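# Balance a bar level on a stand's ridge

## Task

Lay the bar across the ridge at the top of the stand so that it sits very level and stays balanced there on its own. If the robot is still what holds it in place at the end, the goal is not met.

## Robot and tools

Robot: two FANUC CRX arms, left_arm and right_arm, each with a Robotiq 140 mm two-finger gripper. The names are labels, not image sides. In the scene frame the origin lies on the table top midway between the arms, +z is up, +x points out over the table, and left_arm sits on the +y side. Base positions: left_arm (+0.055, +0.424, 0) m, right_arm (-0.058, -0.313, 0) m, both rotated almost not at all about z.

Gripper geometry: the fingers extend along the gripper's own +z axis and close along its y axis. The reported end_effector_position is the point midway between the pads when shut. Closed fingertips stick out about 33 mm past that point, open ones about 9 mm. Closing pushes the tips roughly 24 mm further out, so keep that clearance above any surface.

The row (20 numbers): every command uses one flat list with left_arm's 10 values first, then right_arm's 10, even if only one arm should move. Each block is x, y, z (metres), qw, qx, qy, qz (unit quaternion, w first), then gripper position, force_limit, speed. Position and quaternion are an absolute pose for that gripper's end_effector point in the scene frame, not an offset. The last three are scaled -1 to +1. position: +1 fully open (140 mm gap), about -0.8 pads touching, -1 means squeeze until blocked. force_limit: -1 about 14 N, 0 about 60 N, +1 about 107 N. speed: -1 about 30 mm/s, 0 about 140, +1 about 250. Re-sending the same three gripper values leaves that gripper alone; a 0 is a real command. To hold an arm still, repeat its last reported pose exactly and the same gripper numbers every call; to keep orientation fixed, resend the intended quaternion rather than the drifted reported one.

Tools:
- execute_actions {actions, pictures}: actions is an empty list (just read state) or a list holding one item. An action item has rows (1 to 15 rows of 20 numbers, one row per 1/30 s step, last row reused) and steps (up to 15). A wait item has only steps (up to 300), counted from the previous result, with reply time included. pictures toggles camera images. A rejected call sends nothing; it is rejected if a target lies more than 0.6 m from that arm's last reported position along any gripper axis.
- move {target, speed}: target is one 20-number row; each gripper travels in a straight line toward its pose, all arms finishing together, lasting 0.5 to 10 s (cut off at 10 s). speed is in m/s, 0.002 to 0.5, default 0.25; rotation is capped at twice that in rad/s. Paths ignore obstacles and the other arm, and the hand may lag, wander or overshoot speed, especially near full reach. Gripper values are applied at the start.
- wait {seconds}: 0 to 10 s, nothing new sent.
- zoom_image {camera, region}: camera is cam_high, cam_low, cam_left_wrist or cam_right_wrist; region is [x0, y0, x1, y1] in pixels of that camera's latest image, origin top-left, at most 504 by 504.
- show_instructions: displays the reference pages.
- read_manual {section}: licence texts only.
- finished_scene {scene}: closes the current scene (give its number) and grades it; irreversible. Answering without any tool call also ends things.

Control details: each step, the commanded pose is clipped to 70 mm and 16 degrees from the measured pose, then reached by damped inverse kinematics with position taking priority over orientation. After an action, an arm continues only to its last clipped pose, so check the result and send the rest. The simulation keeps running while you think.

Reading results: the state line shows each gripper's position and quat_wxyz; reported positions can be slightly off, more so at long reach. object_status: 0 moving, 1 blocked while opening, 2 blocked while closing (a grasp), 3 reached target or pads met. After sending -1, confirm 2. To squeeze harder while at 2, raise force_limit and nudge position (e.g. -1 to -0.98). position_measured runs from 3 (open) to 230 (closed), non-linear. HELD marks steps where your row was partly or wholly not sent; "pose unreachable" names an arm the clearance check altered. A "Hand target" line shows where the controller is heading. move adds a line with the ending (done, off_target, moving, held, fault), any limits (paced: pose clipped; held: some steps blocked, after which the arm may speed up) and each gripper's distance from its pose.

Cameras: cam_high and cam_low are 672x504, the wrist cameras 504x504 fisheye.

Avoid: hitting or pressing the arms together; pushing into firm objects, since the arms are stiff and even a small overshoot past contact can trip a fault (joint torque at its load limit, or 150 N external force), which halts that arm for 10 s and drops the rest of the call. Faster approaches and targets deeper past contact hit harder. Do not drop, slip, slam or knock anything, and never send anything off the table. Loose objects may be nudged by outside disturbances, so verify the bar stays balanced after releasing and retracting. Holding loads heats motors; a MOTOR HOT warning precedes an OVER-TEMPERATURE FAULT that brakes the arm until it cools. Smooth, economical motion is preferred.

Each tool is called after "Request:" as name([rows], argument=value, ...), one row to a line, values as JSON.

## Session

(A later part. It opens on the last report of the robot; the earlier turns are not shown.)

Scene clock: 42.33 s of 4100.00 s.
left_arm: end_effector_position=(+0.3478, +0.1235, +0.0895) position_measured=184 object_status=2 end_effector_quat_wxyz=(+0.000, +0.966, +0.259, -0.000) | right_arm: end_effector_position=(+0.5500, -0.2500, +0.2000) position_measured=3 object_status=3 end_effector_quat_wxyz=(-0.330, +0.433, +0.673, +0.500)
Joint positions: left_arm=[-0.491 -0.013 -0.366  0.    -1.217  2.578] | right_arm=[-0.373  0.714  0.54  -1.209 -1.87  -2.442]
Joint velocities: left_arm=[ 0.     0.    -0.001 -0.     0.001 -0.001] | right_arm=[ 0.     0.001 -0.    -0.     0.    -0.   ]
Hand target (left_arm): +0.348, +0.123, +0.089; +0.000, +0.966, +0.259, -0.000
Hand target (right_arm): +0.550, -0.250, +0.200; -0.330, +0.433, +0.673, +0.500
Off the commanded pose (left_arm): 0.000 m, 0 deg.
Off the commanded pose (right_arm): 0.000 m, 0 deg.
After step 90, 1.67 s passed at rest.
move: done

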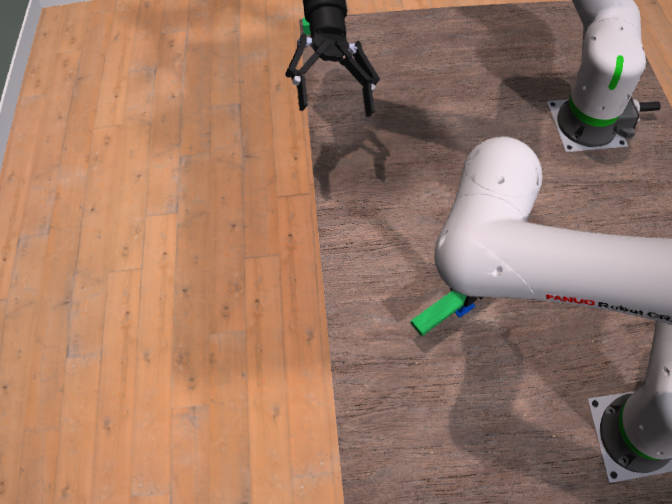

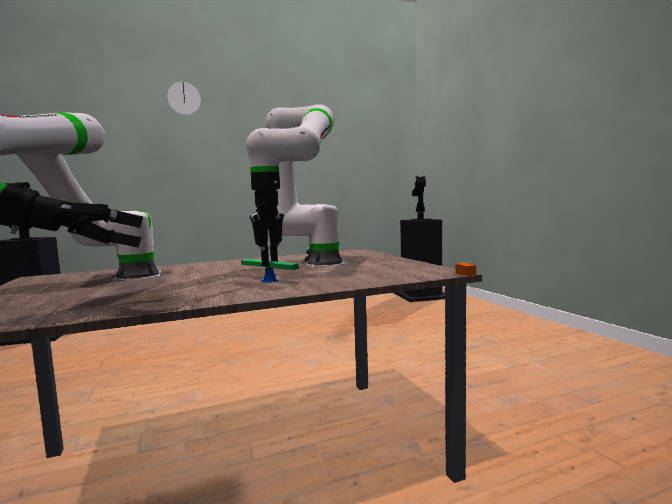

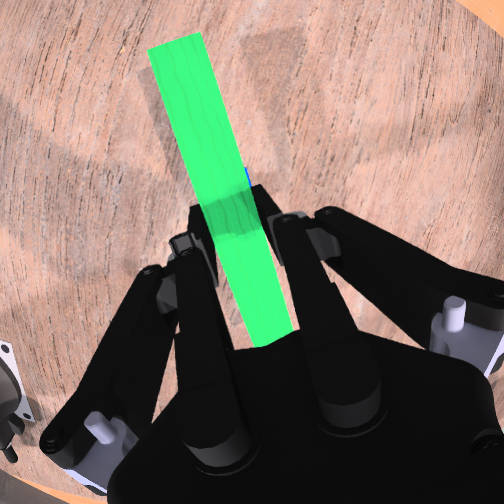

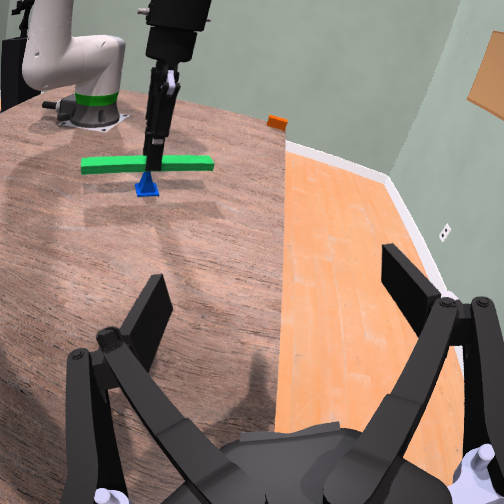

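Request:
execute_actions([
  {"rows":[[0.3478,0.1235,0.089,0,0.966,0.259,0,-0.4,-0.3,-1,0.55,-0.25,0.2,-0.33,0.433,0.673,0.5,1,0,0],[0.3478,0.1235,0.089,0,0.966,0.259,0,-0.4,-0.3,-1,0.55,-0.25,0.2,-0.33,0.433,0.673,0.5,1,0,0],[0.3478,0.1235,0.089,0,0.966,0.259,0,-0.4,-0.3,-1,0.55,-0.25,0.2,-0.33,0.433,0.673,0.5,1,0,0],[0.3478,0.1235,0.089,0,0.966,0.259,0,-0.4,-0.3,-1,0.55,-0.25,0.2,-0.33,0.433,0.673,0.5,1,0,0],[0.3478,0.1235,0.089,0,0.966,0.259,0,-0.4,-0.3,-1,0.55,-0.25,0.2,-0.33,0.433,0.673,0.5,1,0,0],[0.3478,0.1235,0.089,0,0.966,0.259,0,-1,-0.3,0,0.55,-0.25,0.2,-0.33,0.433,0.673,0.5,1,0,0]],"steps":15},
])

Request:
zoom_image(camera="cam_right_wrist", region=[70, 110, 230, 210])

Request:
zoom_image(camera="cam_low", region=[230, 230, 310, 290])

Scene clock: 46.53 s of 4100.00 s.
left_arm: end_effector_position=(+0.3478, +0.1235, +0.0890) position_measured=184 object_status=0 end_effector_quat_wxyz=(+0.000, +0.966, +0.259, +0.000) | right_arm: end_effector_position=(+0.5500, -0.2500, +0.2000) position_measured=3 object_status=3 end_effector_quat_wxyz=(-0.330, +0.433, +0.673, +0.500)
Joint positions: left_arm=[-0.491 -0.012 -0.367  0.    -1.216  2.578] | right_arm=[-0.373  0.714  0.54  -1.209 -1.87  -2.442]
Joint velocities: left_arm=[ 0.  0. -0.  0.  0. -0.] | right_arm=[-0.001  0.    -0.     0.    -0.     0.002]
Hand target (left_arm): +0.348, +0.123, +0.089; +0.000, +0.966, +0.259, -0.000
Hand target (right_arm): +0.550, -0.250, +0.200; -0.330, +0.433, +0.673, +0.500
Off the commanded pose (left_arm): 0.000 m, 0 deg.
Off the commanded pose (right_arm): 0.000 m, 0 deg.
Steps of this call (steps 1 to 90: nothing new was sent; then 0.70 s passed at rest; steps 91 to 105: all 15 steps of this action). Readings (end_effector_position | what the end effector reports):
91: left_arm (+0.3478, +0.1235, +0.0895) | right_arm (+0.5500, -0.2500, +0.2000) | left_arm position_measured=184 object_status=0 | right_arm position_measured=3 object_status=3
92: left_arm (+0.3478, +0.1235, +0.0893) | right_arm (+0.5500, -0.2500, +0.2000) | left_arm position_measured=184 object_status=0 | right_arm position_measured=3 object_status=3
94: left_arm (+0.3478, +0.1235, +0.0891) | right_arm (+0.5500, -0.2500, +0.2000) | left_arm position_measured=180 object_status=0 | right_arm position_measured=3 object_status=3
98: left_arm (+0.3478, +0.1235, +0.0891) | right_arm (+0.5500, -0.2500, +0.2000) | left_arm position_measured=184 object_status=0 | right_arm position_measured=3 object_status=3
105: the state above

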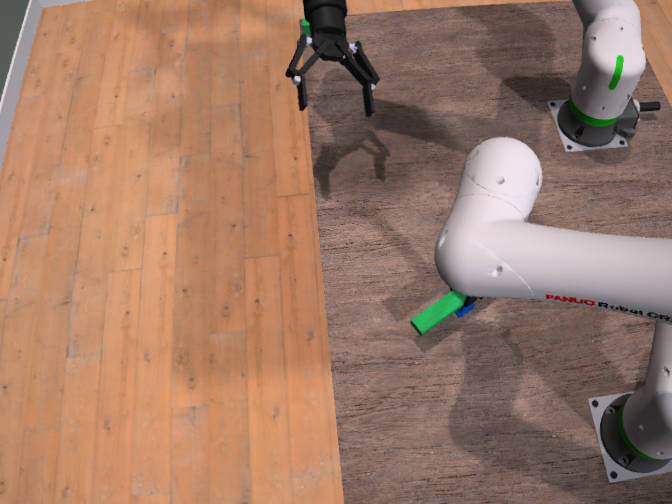

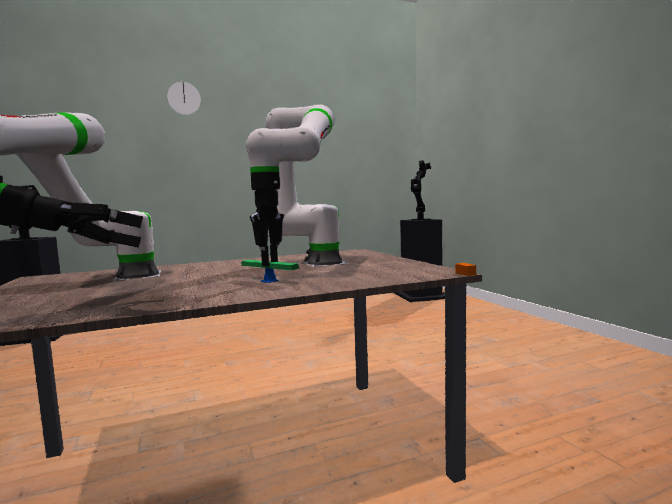

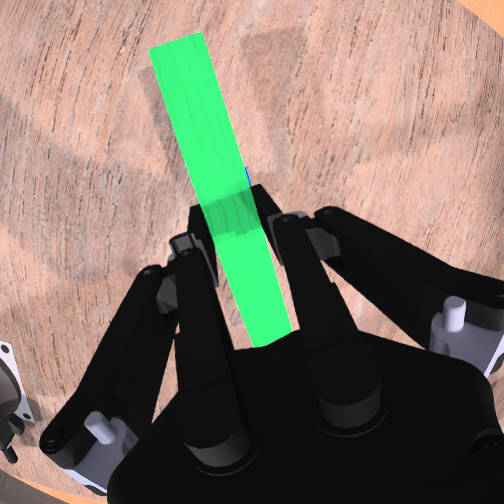

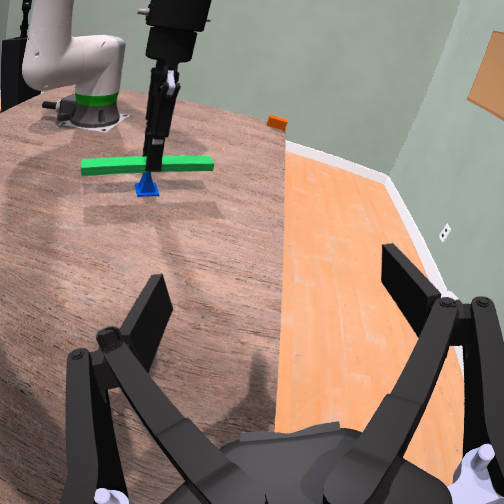

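Region (70, 110, 230, 210) of cam_right_wrist's 504x504 image, scaled by 3.150, with more detail than that image has; it fills the top 315 rows of this view, and the rest is white.

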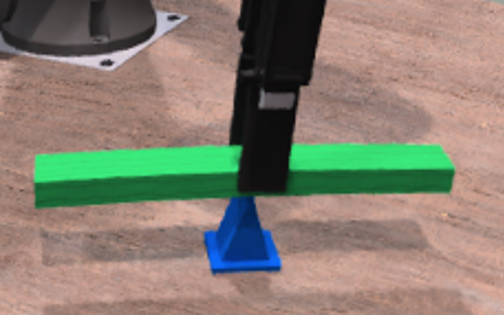

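Region (230, 230, 310, 290) of cam_low's 672x504 image, scaled by 6.300, with more detail than that image has; it fills the top 378 rows of this view, and the rest is white.

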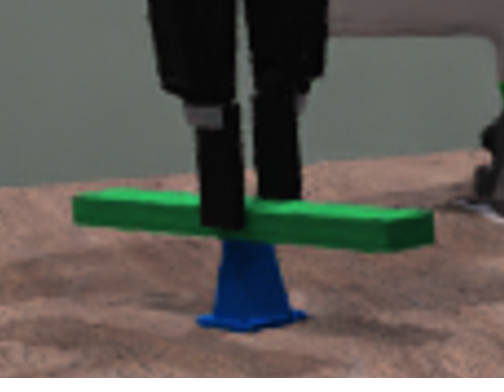

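Request:
execute_actions([
  {"rows":[[0.3478,0.1235,0.089,0,0.966,0.259,0,-0.4,-0.3,-1,0.55,-0.25,0.2,-0.33,0.433,0.673,0.5,1,0,0],[0.3478,0.1235,0.089,0,0.966,0.259,0,-0.4,-0.3,-1,0.55,-0.25,0.2,-0.33,0.433,0.673,0.5,1,0,0],[0.3478,0.1235,0.089,0,0.966,0.259,0,-0.4,-0.3,-1,0.55,-0.25,0.2,-0.33,0.433,0.673,0.5,1,0,0],[0.3478,0.1235,0.089,0,0.966,0.259,0,-0.4,-0.3,-1,0.55,-0.25,0.2,-0.33,0.433,0.673,0.5,1,0,0],[0.3478,0.1235,0.089,0,0.966,0.259,0,-0.4,-0.3,-1,0.55,-0.25,0.2,-0.33,0.433,0.673,0.5,1,0,0],[0.3478,0.1235,0.089,0,0.966,0.259,0,-0.4,-0.3,-1,0.55,-0.25,0.2,-0.33,0.433,0.673,0.5,1,0,0],[0.3478,0.1235,0.089,0,0.966,0.259,0,-0.4,-0.3,-1,0.55,-0.25,0.2,-0.33,0.433,0.673,0.5,1,0,0],[0.3478,0.1235,0.089,0,0.966,0.259,0,-0.4,-0.3,-1,0.55,-0.25,0.2,-0.33,0.433,0.673,0.5,1,0,0],[0.3478,0.1235,0.089,0,0.966,0.259,0,-1,-0.3,-1,0.55,-0.25,0.2,-0.33,0.433,0.673,0.5,1,0,0]],"steps":15},
])

Request:
zoom_image(camera="cam_right_wrist", region=[70, 110, 230, 210])

Scene clock: 53.77 s of 4100.00 s.
left_arm: end_effector_position=(+0.3478, +0.1236, +0.0888) position_measured=184 object_status=0 end_effector_quat_wxyz=(-0.000, +0.966, +0.259, -0.000) | right_arm: end_effector_position=(+0.5500, -0.2500, +0.2000) position_measured=3 object_status=3 end_effector_quat_wxyz=(-0.330, +0.433, +0.673, +0.500)
Joint positions: left_arm=[-0.491 -0.012 -0.367 -0.    -1.216  2.578] | right_arm=[-0.373  0.714  0.54  -1.209 -1.87  -2.442]
Joint velocities: left_arm=[-0.     0.001  0.    -0.001  0.    -0.001] | right_arm=[-0.001 -0.001 -0.    -0.    -0.001  0.001]
Hand target (left_arm): +0.348, +0.124, +0.089; -0.000, +0.966, +0.259, +0.000
Hand target (right_arm): +0.550, -0.250, +0.200; -0.330, +0.433, +0.673, +0.500
Off the commanded pose (left_arm): 0.000 m, 0 deg.
Off the commanded pose (right_arm): 0.000 m, 0 deg.
Steps of this call (steps 1 to 90: nothing new was sent; then 3.73 s passed at rest; steps 91 to 105: all 15 steps of this action). Readings (end_effector_position | what the end effector reports):
91: left_arm (+0.3478, +0.1235, +0.0890) | right_arm (+0.5500, -0.2500, +0.2000) | left_arm position_measured=184 object_status=0 | right_arm position_measured=3 object_status=3
92: left_arm (+0.3478, +0.1235, +0.0890) | right_arm (+0.5500, -0.2500, +0.2000) | left_arm position_measured=184 object_status=0 | right_arm position_measured=3 object_status=3
94: left_arm (+0.3478, +0.1236, +0.0888) | right_arm (+0.5500, -0.2500, +0.2000) | left_arm position_measured=180 object_status=0 | right_arm position_measured=3 object_status=3
98: left_arm (+0.3478, +0.1236, +0.0888) | right_arm (+0.5500, -0.2500, +0.2000) | left_arm position_measured=179 object_status=0 | right_arm position_measured=3 object_status=3
105: the state above

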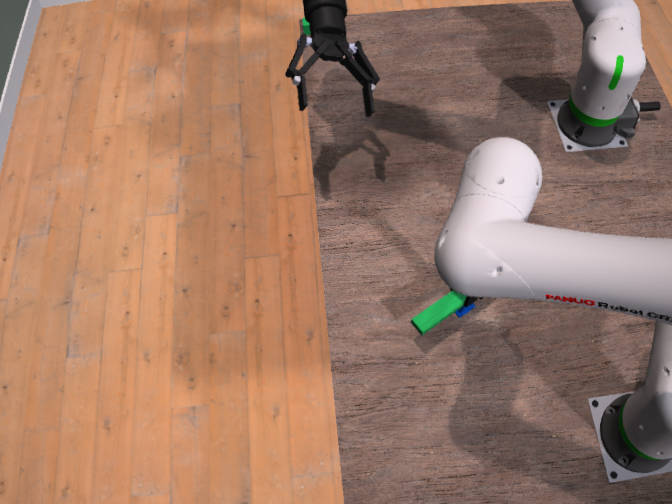

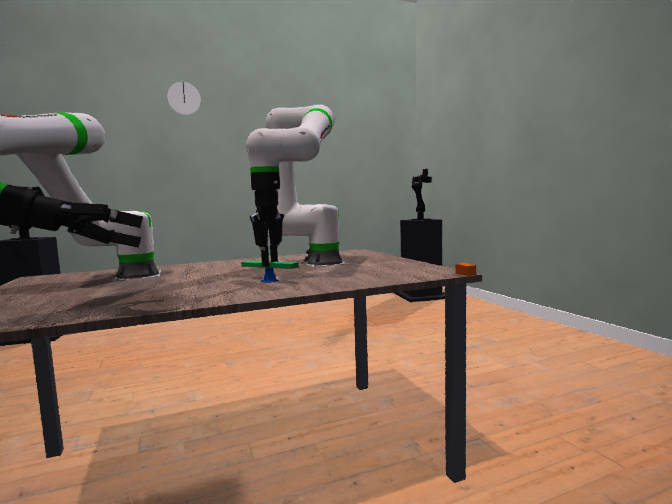

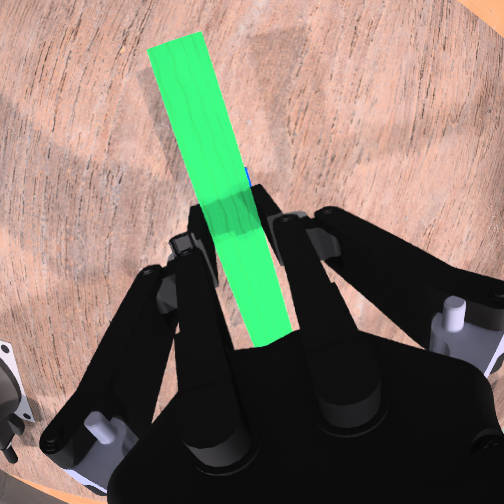

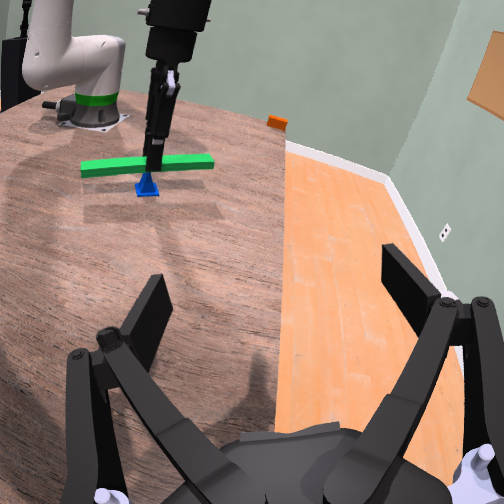

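Region (70, 110, 230, 210) of cam_right_wrist's 504x504 image, scaled by 3.150, with more detail than that image has; it fills the top 315 rows of this view, and the rest is white.

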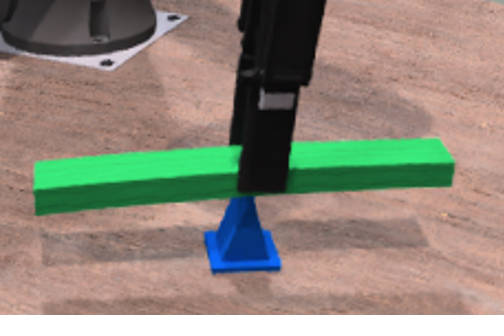

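Request:
move(target=[0.349,0.1242,0.092,0.0056,0.966,0.259,-0.0211,-1,-0.3,-1,0.55,-0.25,0.2,-0.33,0.433,0.673,0.5,1,0,0], speed=0.02)

Request:
move(target=[0.3509,0.1253,0.0888,0.0056,0.966,0.259,-0.0211,-1,-0.3,-1,0.55,-0.25,0.2,-0.33,0.433,0.673,0.5,1,0,0], speed=0.01)

Request:
zoom_image(camera="cam_right_wrist", region=[70, 110, 230, 210])

Request:
execute_actions([
  {"rows":[[0.3509,0.1253,0.0888,0.0056,0.966,0.259,-0.0211,-0.4,-0.3,-1,0.55,-0.25,0.2,-0.33,0.433,0.673,0.5,1,0,0],[0.3509,0.1253,0.0888,0.0056,0.966,0.259,-0.0211,-0.4,-0.3,-1,0.55,-0.25,0.2,-0.33,0.433,0.673,0.5,1,0,0],[0.3509,0.1253,0.0888,0.0056,0.966,0.259,-0.0211,-0.4,-0.3,-1,0.55,-0.25,0.2,-0.33,0.433,0.673,0.5,1,0,0],[0.3509,0.1253,0.0888,0.0056,0.966,0.259,-0.0211,-0.4,-0.3,-1,0.55,-0.25,0.2,-0.33,0.433,0.673,0.5,1,0,0],[0.3509,0.1253,0.0888,0.0056,0.966,0.259,-0.0211,-0.4,-0.3,-1,0.55,-0.25,0.2,-0.33,0.433,0.673,0.5,1,0,0],[0.3509,0.1253,0.0888,0.0056,0.966,0.259,-0.0211,-0.4,-0.3,-1,0.55,-0.25,0.2,-0.33,0.433,0.673,0.5,1,0,0],[0.3509,0.1253,0.0888,0.0056,0.966,0.259,-0.0211,-0.4,-0.3,-1,0.55,-0.25,0.2,-0.33,0.433,0.673,0.5,1,0,0],[0.3509,0.1253,0.0888,0.0056,0.966,0.259,-0.0211,-0.4,-0.3,-1,0.55,-0.25,0.2,-0.33,0.433,0.673,0.5,1,0,0],[0.3509,0.1253,0.0888,0.0056,0.966,0.259,-0.0211,-0.4,-0.3,-1,0.55,-0.25,0.2,-0.33,0.433,0.673,0.5,1,0,0],[0.3509,0.1253,0.0888,0.0056,0.966,0.259,-0.0211,-1,-0.3,-1,0.55,-0.25,0.2,-0.33,0.433,0.673,0.5,1,0,0]],"steps":15},
])

Request:
zoom_image(camera="cam_right_wrist", region=[70, 110, 230, 210])

Scene clock: 65.50 s of 4100.00 s.
left_arm: end_effector_position=(+0.3490, +0.1242, +0.0920) position_measured=184 object_status=2 end_effector_quat_wxyz=(+0.006, +0.966, +0.259, -0.021) | right_arm: end_effector_position=(+0.5500, -0.2500, +0.2000) position_measured=3 object_status=3 end_effector_quat_wxyz=(-0.330, +0.433, +0.673, +0.500)
Joint positions: left_arm=[-0.456 -0.003 -0.363  0.038 -1.236  2.53 ] | right_arm=[-0.373  0.714  0.54  -1.209 -1.87  -2.442]
Joint velocities: left_arm=[ 0.002  0.001  0.     0.002 -0.001 -0.003] | right_arm=[-0.001 -0.001  0.    -0.     0.001  0.   ]
Hand target (left_arm): +0.349, +0.124, +0.092; +0.006, +0.966, +0.259, -0.021
Hand target (right_arm): +0.550, -0.250, +0.200; -0.330, +0.433, +0.673, +0.500
Off the commanded pose (left_arm): 0.000 m, 0 deg.
Off the commanded pose (right_arm): 0.000 m, 0 deg.
After step 90, 7.43 s passed at rest.
move: done

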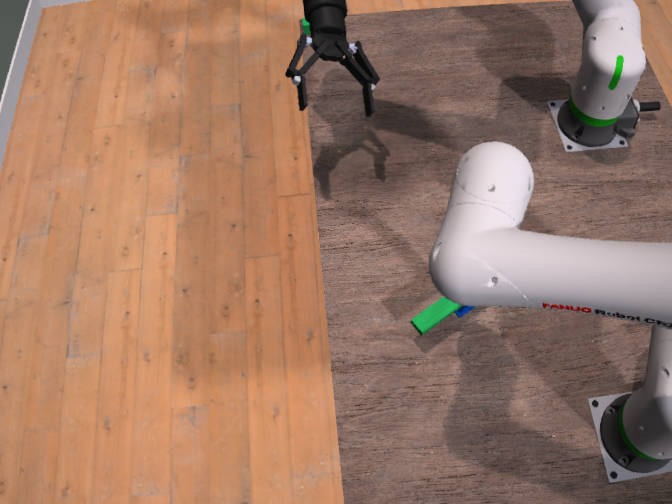

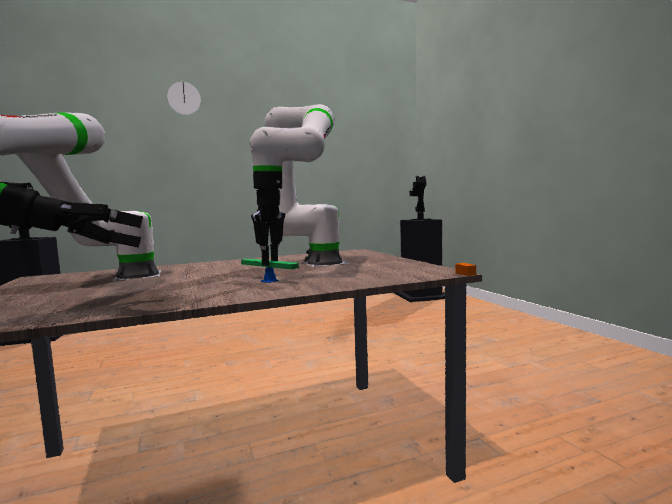

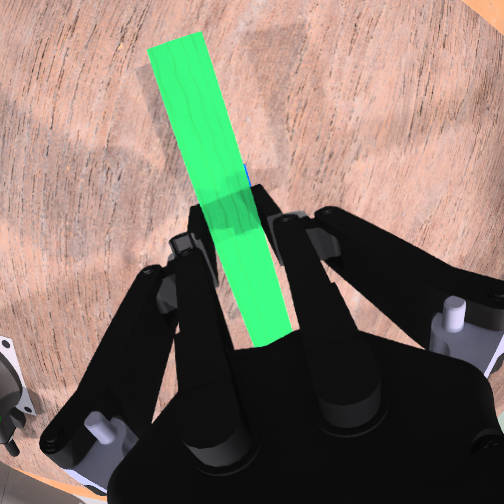

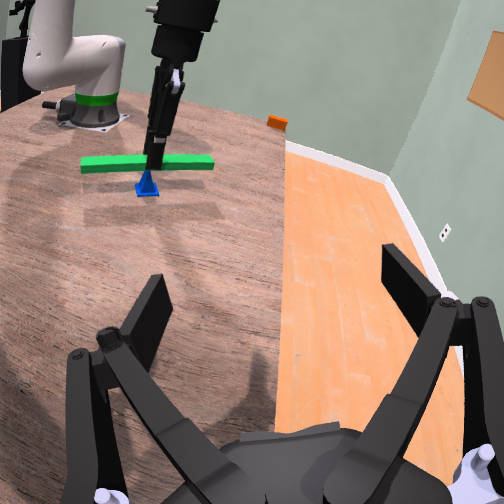

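Scene clock: 66.20 s of 4100.00 s.
left_arm: end_effector_position=(+0.3509, +0.1253, +0.0888) position_measured=184 object_status=2 end_effector_quat_wxyz=(+0.006, +0.966, +0.259, -0.021) | right_arm: end_effector_position=(+0.5500, -0.2500, +0.2000) position_measured=3 object_status=3 end_effector_quat_wxyz=(-0.330, +0.433, +0.673, +0.500)
Joint positions: left_arm=[-0.452  0.002 -0.366  0.038 -1.228  2.525] | right_arm=[-0.373  0.714  0.54  -1.209 -1.87  -2.442]
Joint velocities: left_arm=[ 0.001  0.001 -0.     0.001  0.001  0.001] | right_arm=[-0.001  0.    -0.    -0.     0.001  0.001]
Hand target (left_arm): +0.351, +0.125, +0.089; +0.006, +0.966, +0.259, -0.021
Hand target (right_arm): +0.550, -0.250, +0.200; -0.330, +0.433, +0.673, +0.500
Off the commanded pose (left_arm): 0.000 m, 0 deg.
Off the commanded pose (right_arm): 0.000 m, 0 deg.
move: done

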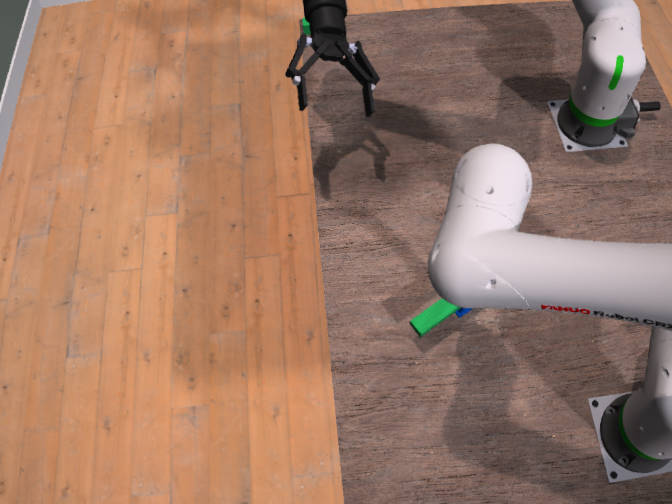

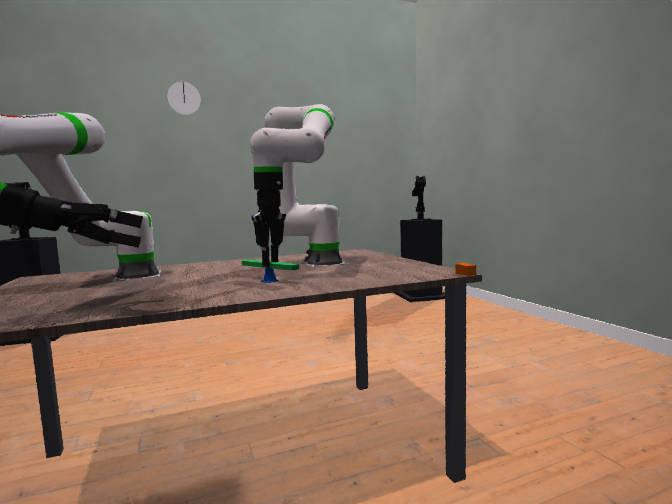

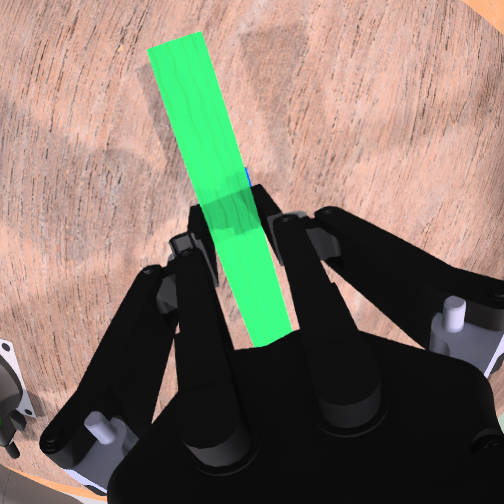

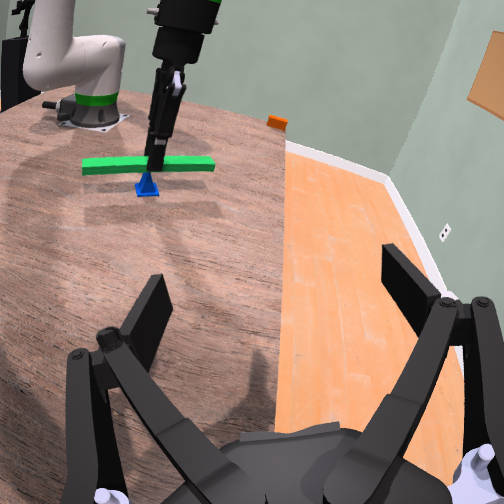

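Region (70, 110, 230, 210) of cam_right_wrist's 504x504 image, scaled by 3.150, with more detail than that image has; it fills the top 315 rows of this view, and the rest is white.

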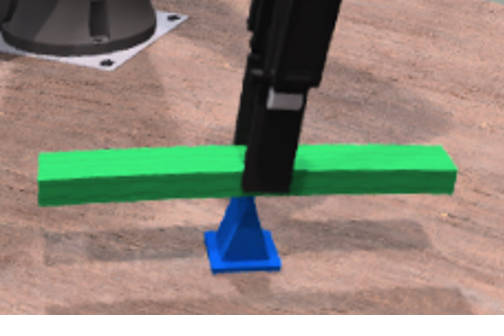

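Scene clock: 66.70 s of 4100.00 s.
left_arm: end_effector_position=(+0.3509, +0.1253, +0.0888) position_measured=184 object_status=0 end_effector_quat_wxyz=(+0.006, +0.966, +0.259, -0.021) | right_arm: end_effector_position=(+0.5500, -0.2500, +0.2000) position_measured=3 object_status=3 end_effector_quat_wxyz=(-0.330, +0.433, +0.673, +0.500)
Joint positions: left_arm=[-0.452  0.002 -0.366  0.038 -1.228  2.525] | right_arm=[-0.373  0.714  0.54  -1.209 -1.87  -2.442]
Joint velocities: left_arm=[-0.     0.001  0.     0.     0.     0.001] | right_arm=[-0.  0. -0. -0. -0. -0.]
Hand target (left_arm): +0.351, +0.125, +0.089; +0.006, +0.966, +0.259, -0.021
Hand target (right_arm): +0.550, -0.250, +0.200; -0.330, +0.433, +0.673, +0.500
Off the commanded pose (left_arm): 0.000 m, 0 deg.
Off the commanded pose (right_arm): 0.000 m, 0 deg.
Steps of this call (steps 1 to 15: all 15 steps of this action). Readings (end_effector_position | what the end effector reports):
1: left_arm (+0.3509, +0.1253, +0.0888) | right_arm (+0.5500, -0.2500, +0.2000) | left_arm position_measured=184 object_status=0 | right_arm position_measured=3 object_status=3
2: left_arm (+0.3509, +0.1253, +0.0888) | right_arm (+0.5500, -0.2500, +0.2000) | left_arm position_measured=184 object_status=0 | right_arm position_measured=3 object_status=3
4: left_arm (+0.3509, +0.1253, +0.0888) | right_arm (+0.5500, -0.2500, +0.2000) | left_arm position_measured=180 object_status=0 | right_arm position_measured=3 object_status=3
8: left_arm (+0.3509, +0.1253, +0.0888) | right_arm (+0.5500, -0.2500, +0.2000) | left_arm position_measured=179 object_status=0 | right_arm position_measured=3 object_status=3
15: the state above

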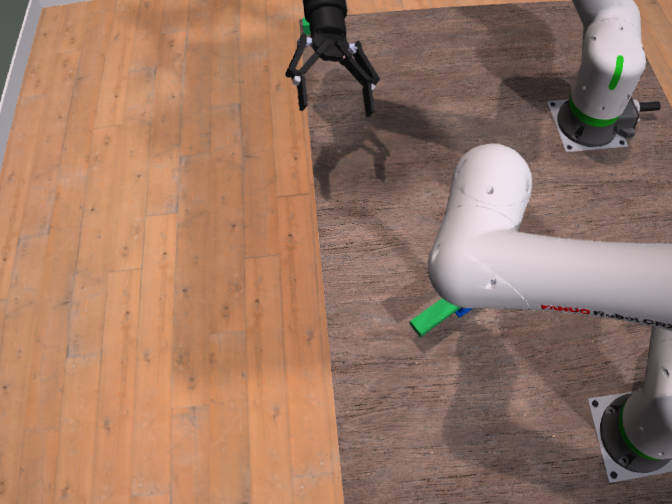

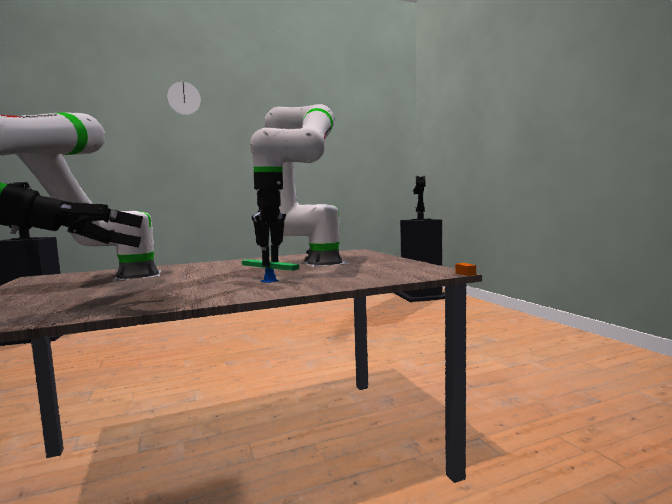

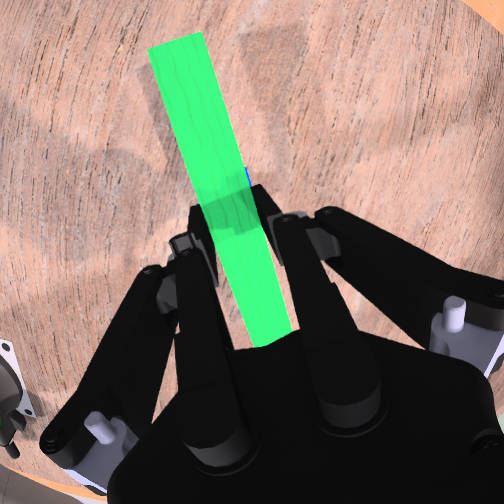

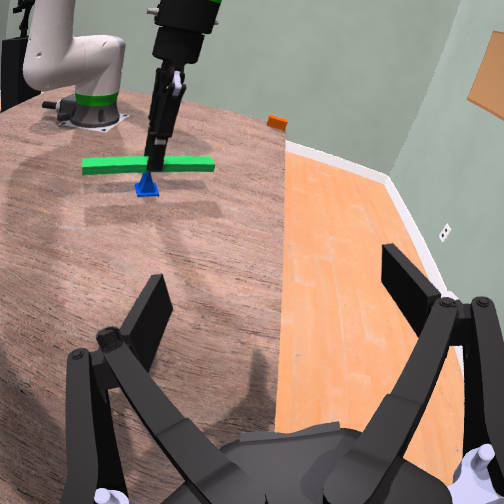

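Region (70, 110, 230, 210) of cam_right_wrist's 504x504 image, scaled by 3.150, with more detail than that image has; it fills the top 315 rows of this view, and the rest is white.

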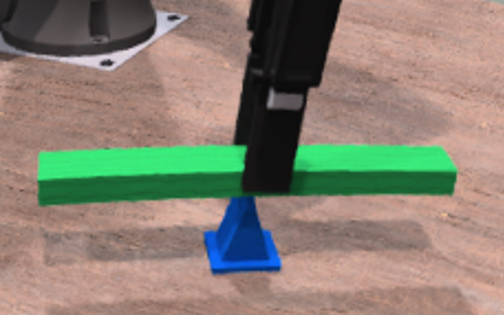

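Request:
move(target=[0.3509,0.1253,0.0888,0.0056,0.966,0.259,-0.0211,-0.2,-0.3,-1,0.55,-0.25,0.2,-0.33,0.433,0.673,0.5,1,0,0])

Request:
move(target=[0.3509,0.1253,0.16,0.0056,0.966,0.259,-0.0211,-0.2,-0.3,-1,0.55,-0.25,0.2,-0.33,0.433,0.673,0.5,1,0,0], speed=0.12)

Request:
wait(seconds=2)

Request:
zoom_image(camera="cam_right_wrist", region=[70, 110, 230, 210])

Scene clock: 70.40 s of 4100.00 s.
left_arm: end_effector_position=(+0.3509, +0.1253, +0.0888) position_measured=154 object_status=0 end_effector_quat_wxyz=(+0.006, +0.966, +0.259, -0.021) | right_arm: end_effector_position=(+0.5500, -0.2500, +0.2000) position_measured=3 object_status=3 end_effector_quat_wxyz=(-0.330, +0.433, +0.673, +0.500)
Joint positions: left_arm=[-0.452  0.002 -0.366  0.038 -1.228  2.525] | right_arm=[-0.373  0.714  0.54  -1.209 -1.87  -2.442]
Joint velocities: left_arm=[ 0.    -0.    -0.     0.     0.    -0.001] | right_arm=[-0.    -0.001  0.     0.    -0.001 -0.   ]
Hand target (left_arm): +0.351, +0.125, +0.089; +0.006, +0.966, +0.259, -0.021
Hand target (right_arm): +0.550, -0.250, +0.200; -0.330, +0.433, +0.673, +0.500
Off the commanded pose (left_arm): 0.000 m, 0 deg.
Off the commanded pose (right_arm): 0.000 m, 0 deg.
move: done

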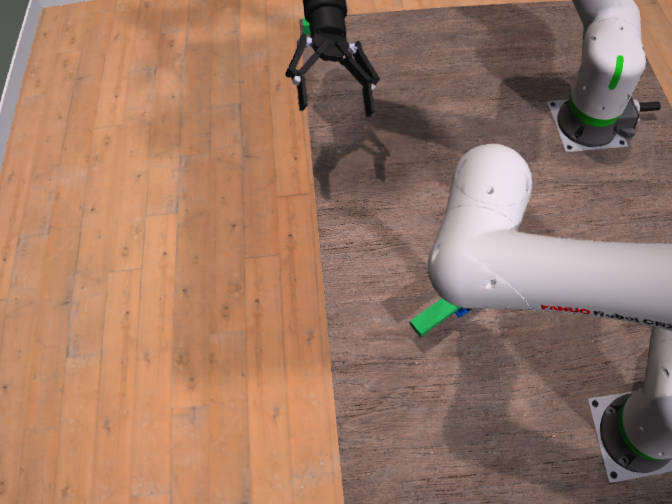

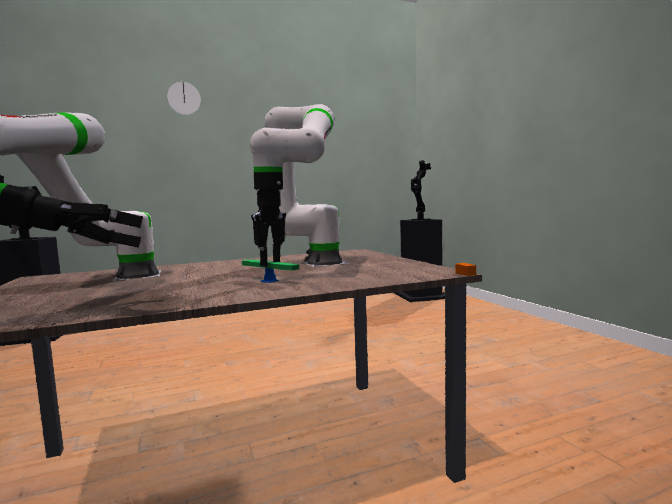

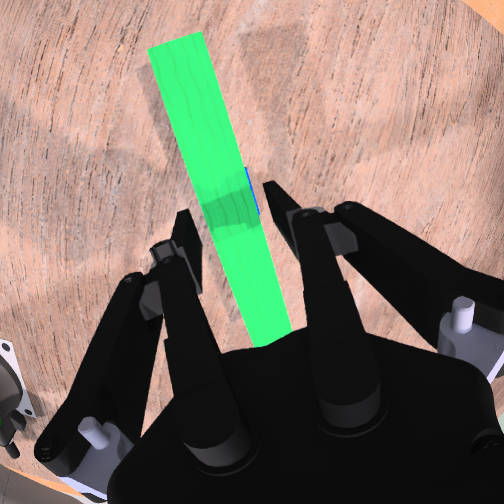

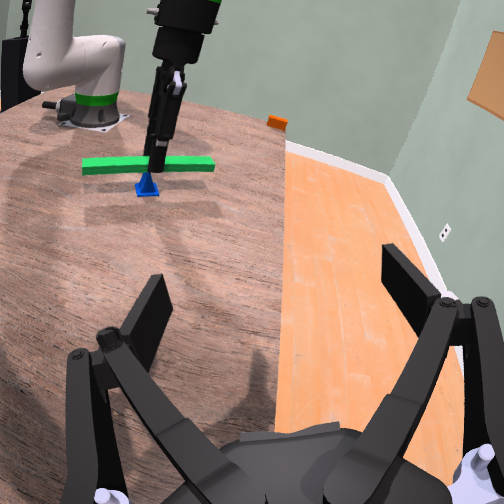

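Scene clock: 71.40 s of 4100.00 s.
left_arm: end_effector_position=(+0.3507, +0.1254, +0.1599) position_measured=154 object_status=3 end_effector_quat_wxyz=(+0.006, +0.966, +0.259, -0.021) | right_arm: end_effector_position=(+0.5500, -0.2500, +0.2000) position_measured=3 object_status=3 end_effector_quat_wxyz=(-0.330, +0.433, +0.673, +0.500)
Joint positions: left_arm=[-0.452 -0.047 -0.242  0.036 -1.401  2.532] | right_arm=[-0.373  0.714  0.54  -1.209 -1.87  -2.442]
Joint velocities: left_arm=[ 0.    -0.     0.002  0.001 -0.002 -0.   ] | right_arm=[ 0.001 -0.001  0.    -0.     0.    -0.002]
Hand target (left_arm): +0.351, +0.125, +0.160; +0.006, +0.966, +0.259, -0.021
Hand target (right_arm): +0.550, -0.250, +0.200; -0.330, +0.433, +0.673, +0.500
Off the commanded pose (left_arm): 0.000 m, 0 deg.
Off the commanded pose (right_arm): 0.000 m, 0 deg.
move: done

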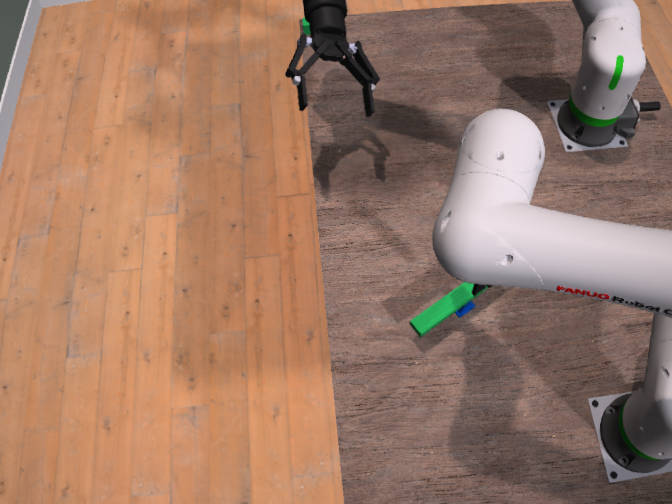

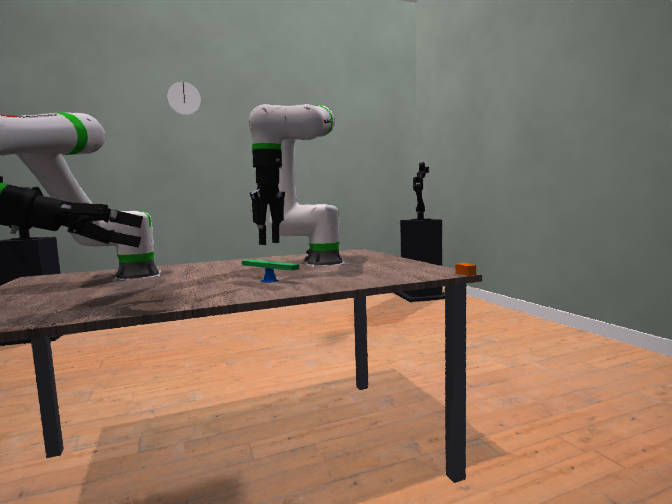

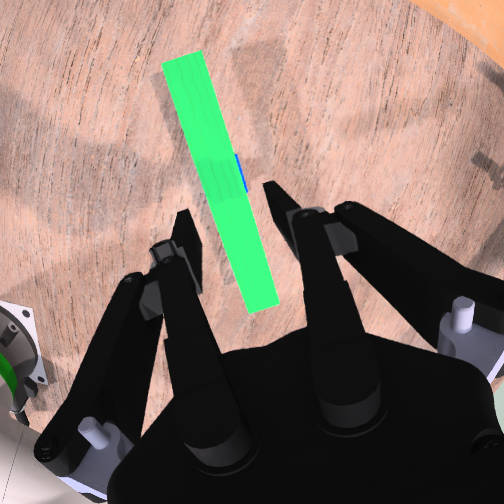

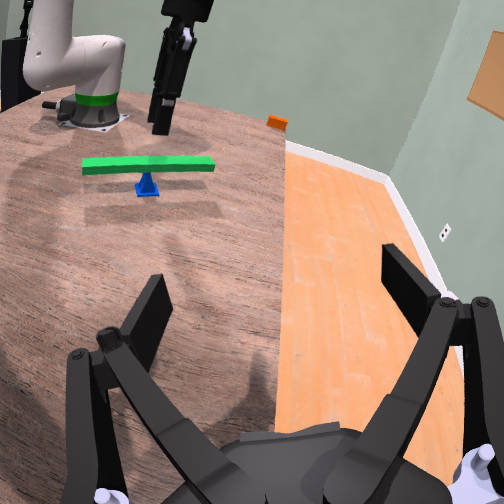

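Scene clock: 73.40 s of 4100.00 s.
left_arm: end_effector_position=(+0.3507, +0.1254, +0.1600) position_measured=154 object_status=3 end_effector_quat_wxyz=(+0.006, +0.966, +0.259, -0.021) | right_arm: end_effector_position=(+0.5500, -0.2500, +0.2000) position_measured=3 object_status=3 end_effector_quat_wxyz=(-0.330, +0.433, +0.673, +0.500)
Joint positions: left_arm=[-0.452 -0.047 -0.242  0.036 -1.402  2.532] | right_arm=[-0.373  0.714  0.54  -1.209 -1.87  -2.442]
Joint velocities: left_arm=[-0.     0.001 -0.     0.001 -0.     0.001] | right_arm=[ 0.001  0.    -0.    -0.    -0.     0.001]
Hand target (left_arm): +0.351, +0.125, +0.160; +0.006, +0.966, +0.259, -0.021
Hand target (right_arm): +0.550, -0.250, +0.200; -0.330, +0.433, +0.673, +0.500
Off the commanded pose (left_arm): 0.000 m, 0 deg.
Off the commanded pose (right_arm): 0.000 m, 0 deg.
Steps of this call (steps 1 to 60: nothing new was sent). Readings (end_effector_position | what the end effector reports):
1: left_arm (+0.3507, +0.1254, +0.1600) | right_arm (+0.5500, -0.2500, +0.2000) | left_arm position_measured=154 object_status=3 | right_arm position_measured=3 object_status=3
2: left_arm (+0.3507, +0.1254, +0.1600) | right_arm (+0.5500, -0.2500, +0.2000) | left_arm position_measured=154 object_status=3 | right_arm position_measured=3 object_status=3
4: left_arm (+0.3507, +0.1254, +0.1600) | right_arm (+0.5500, -0.2500, +0.2000) | left_arm position_measured=154 object_status=3 | right_arm position_measured=3 object_status=3
8: left_arm (+0.3507, +0.1254, +0.1600) | right_arm (+0.5500, -0.2500, +0.2000) | left_arm position_measured=154 object_status=3 | right_arm position_measured=3 object_status=3
60: the state above

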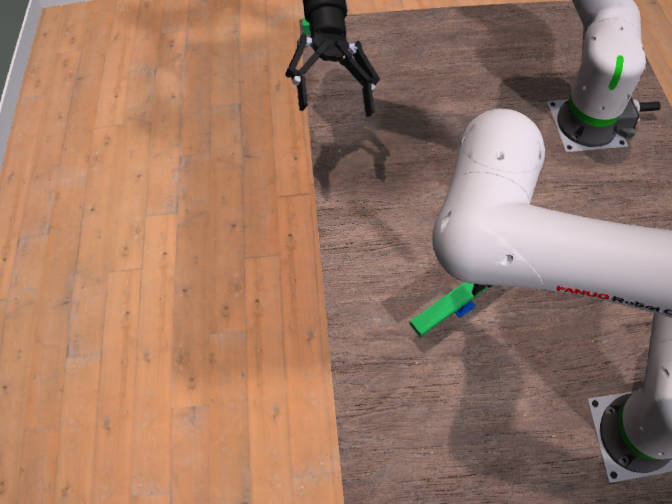

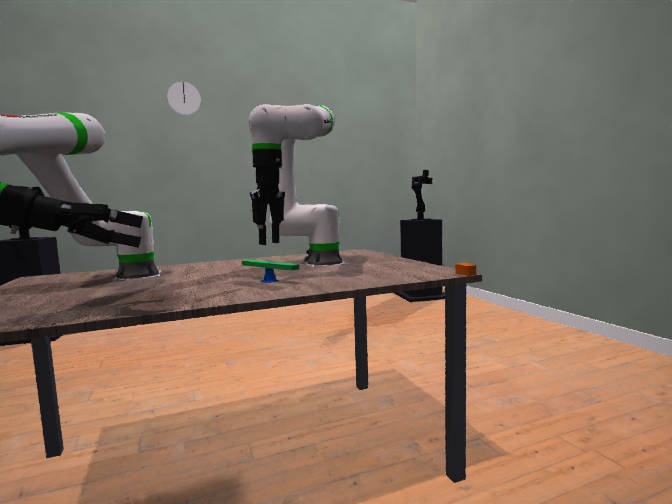

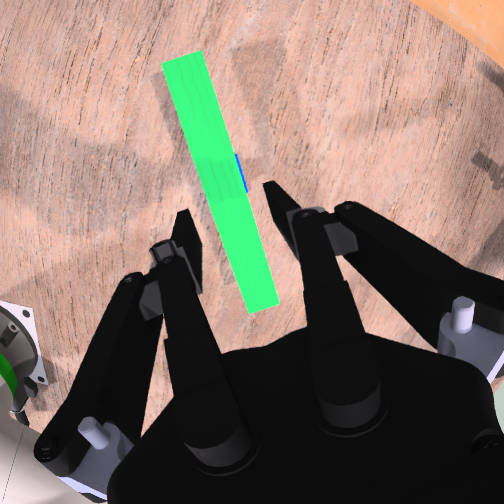

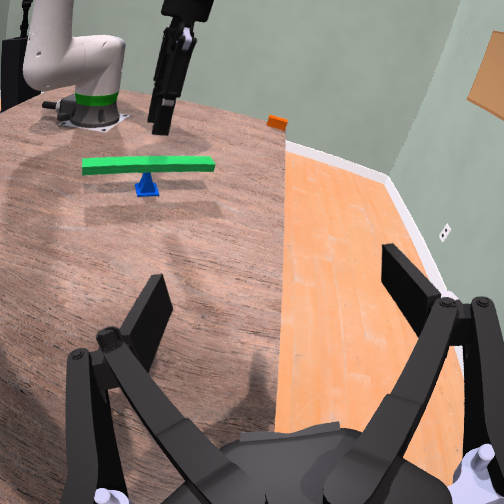

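Region (70, 110, 230, 210) of cam_right_wrist's 504x504 image, scaled by 3.150, with more detail than that image has; it fills the top 315 rows of this view, and the rest is white.

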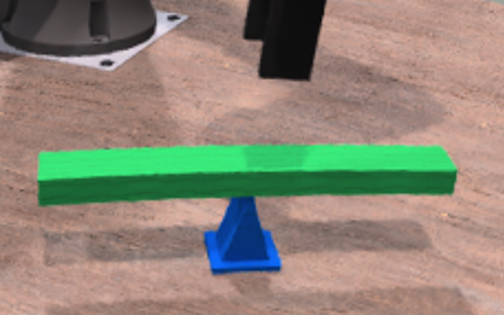

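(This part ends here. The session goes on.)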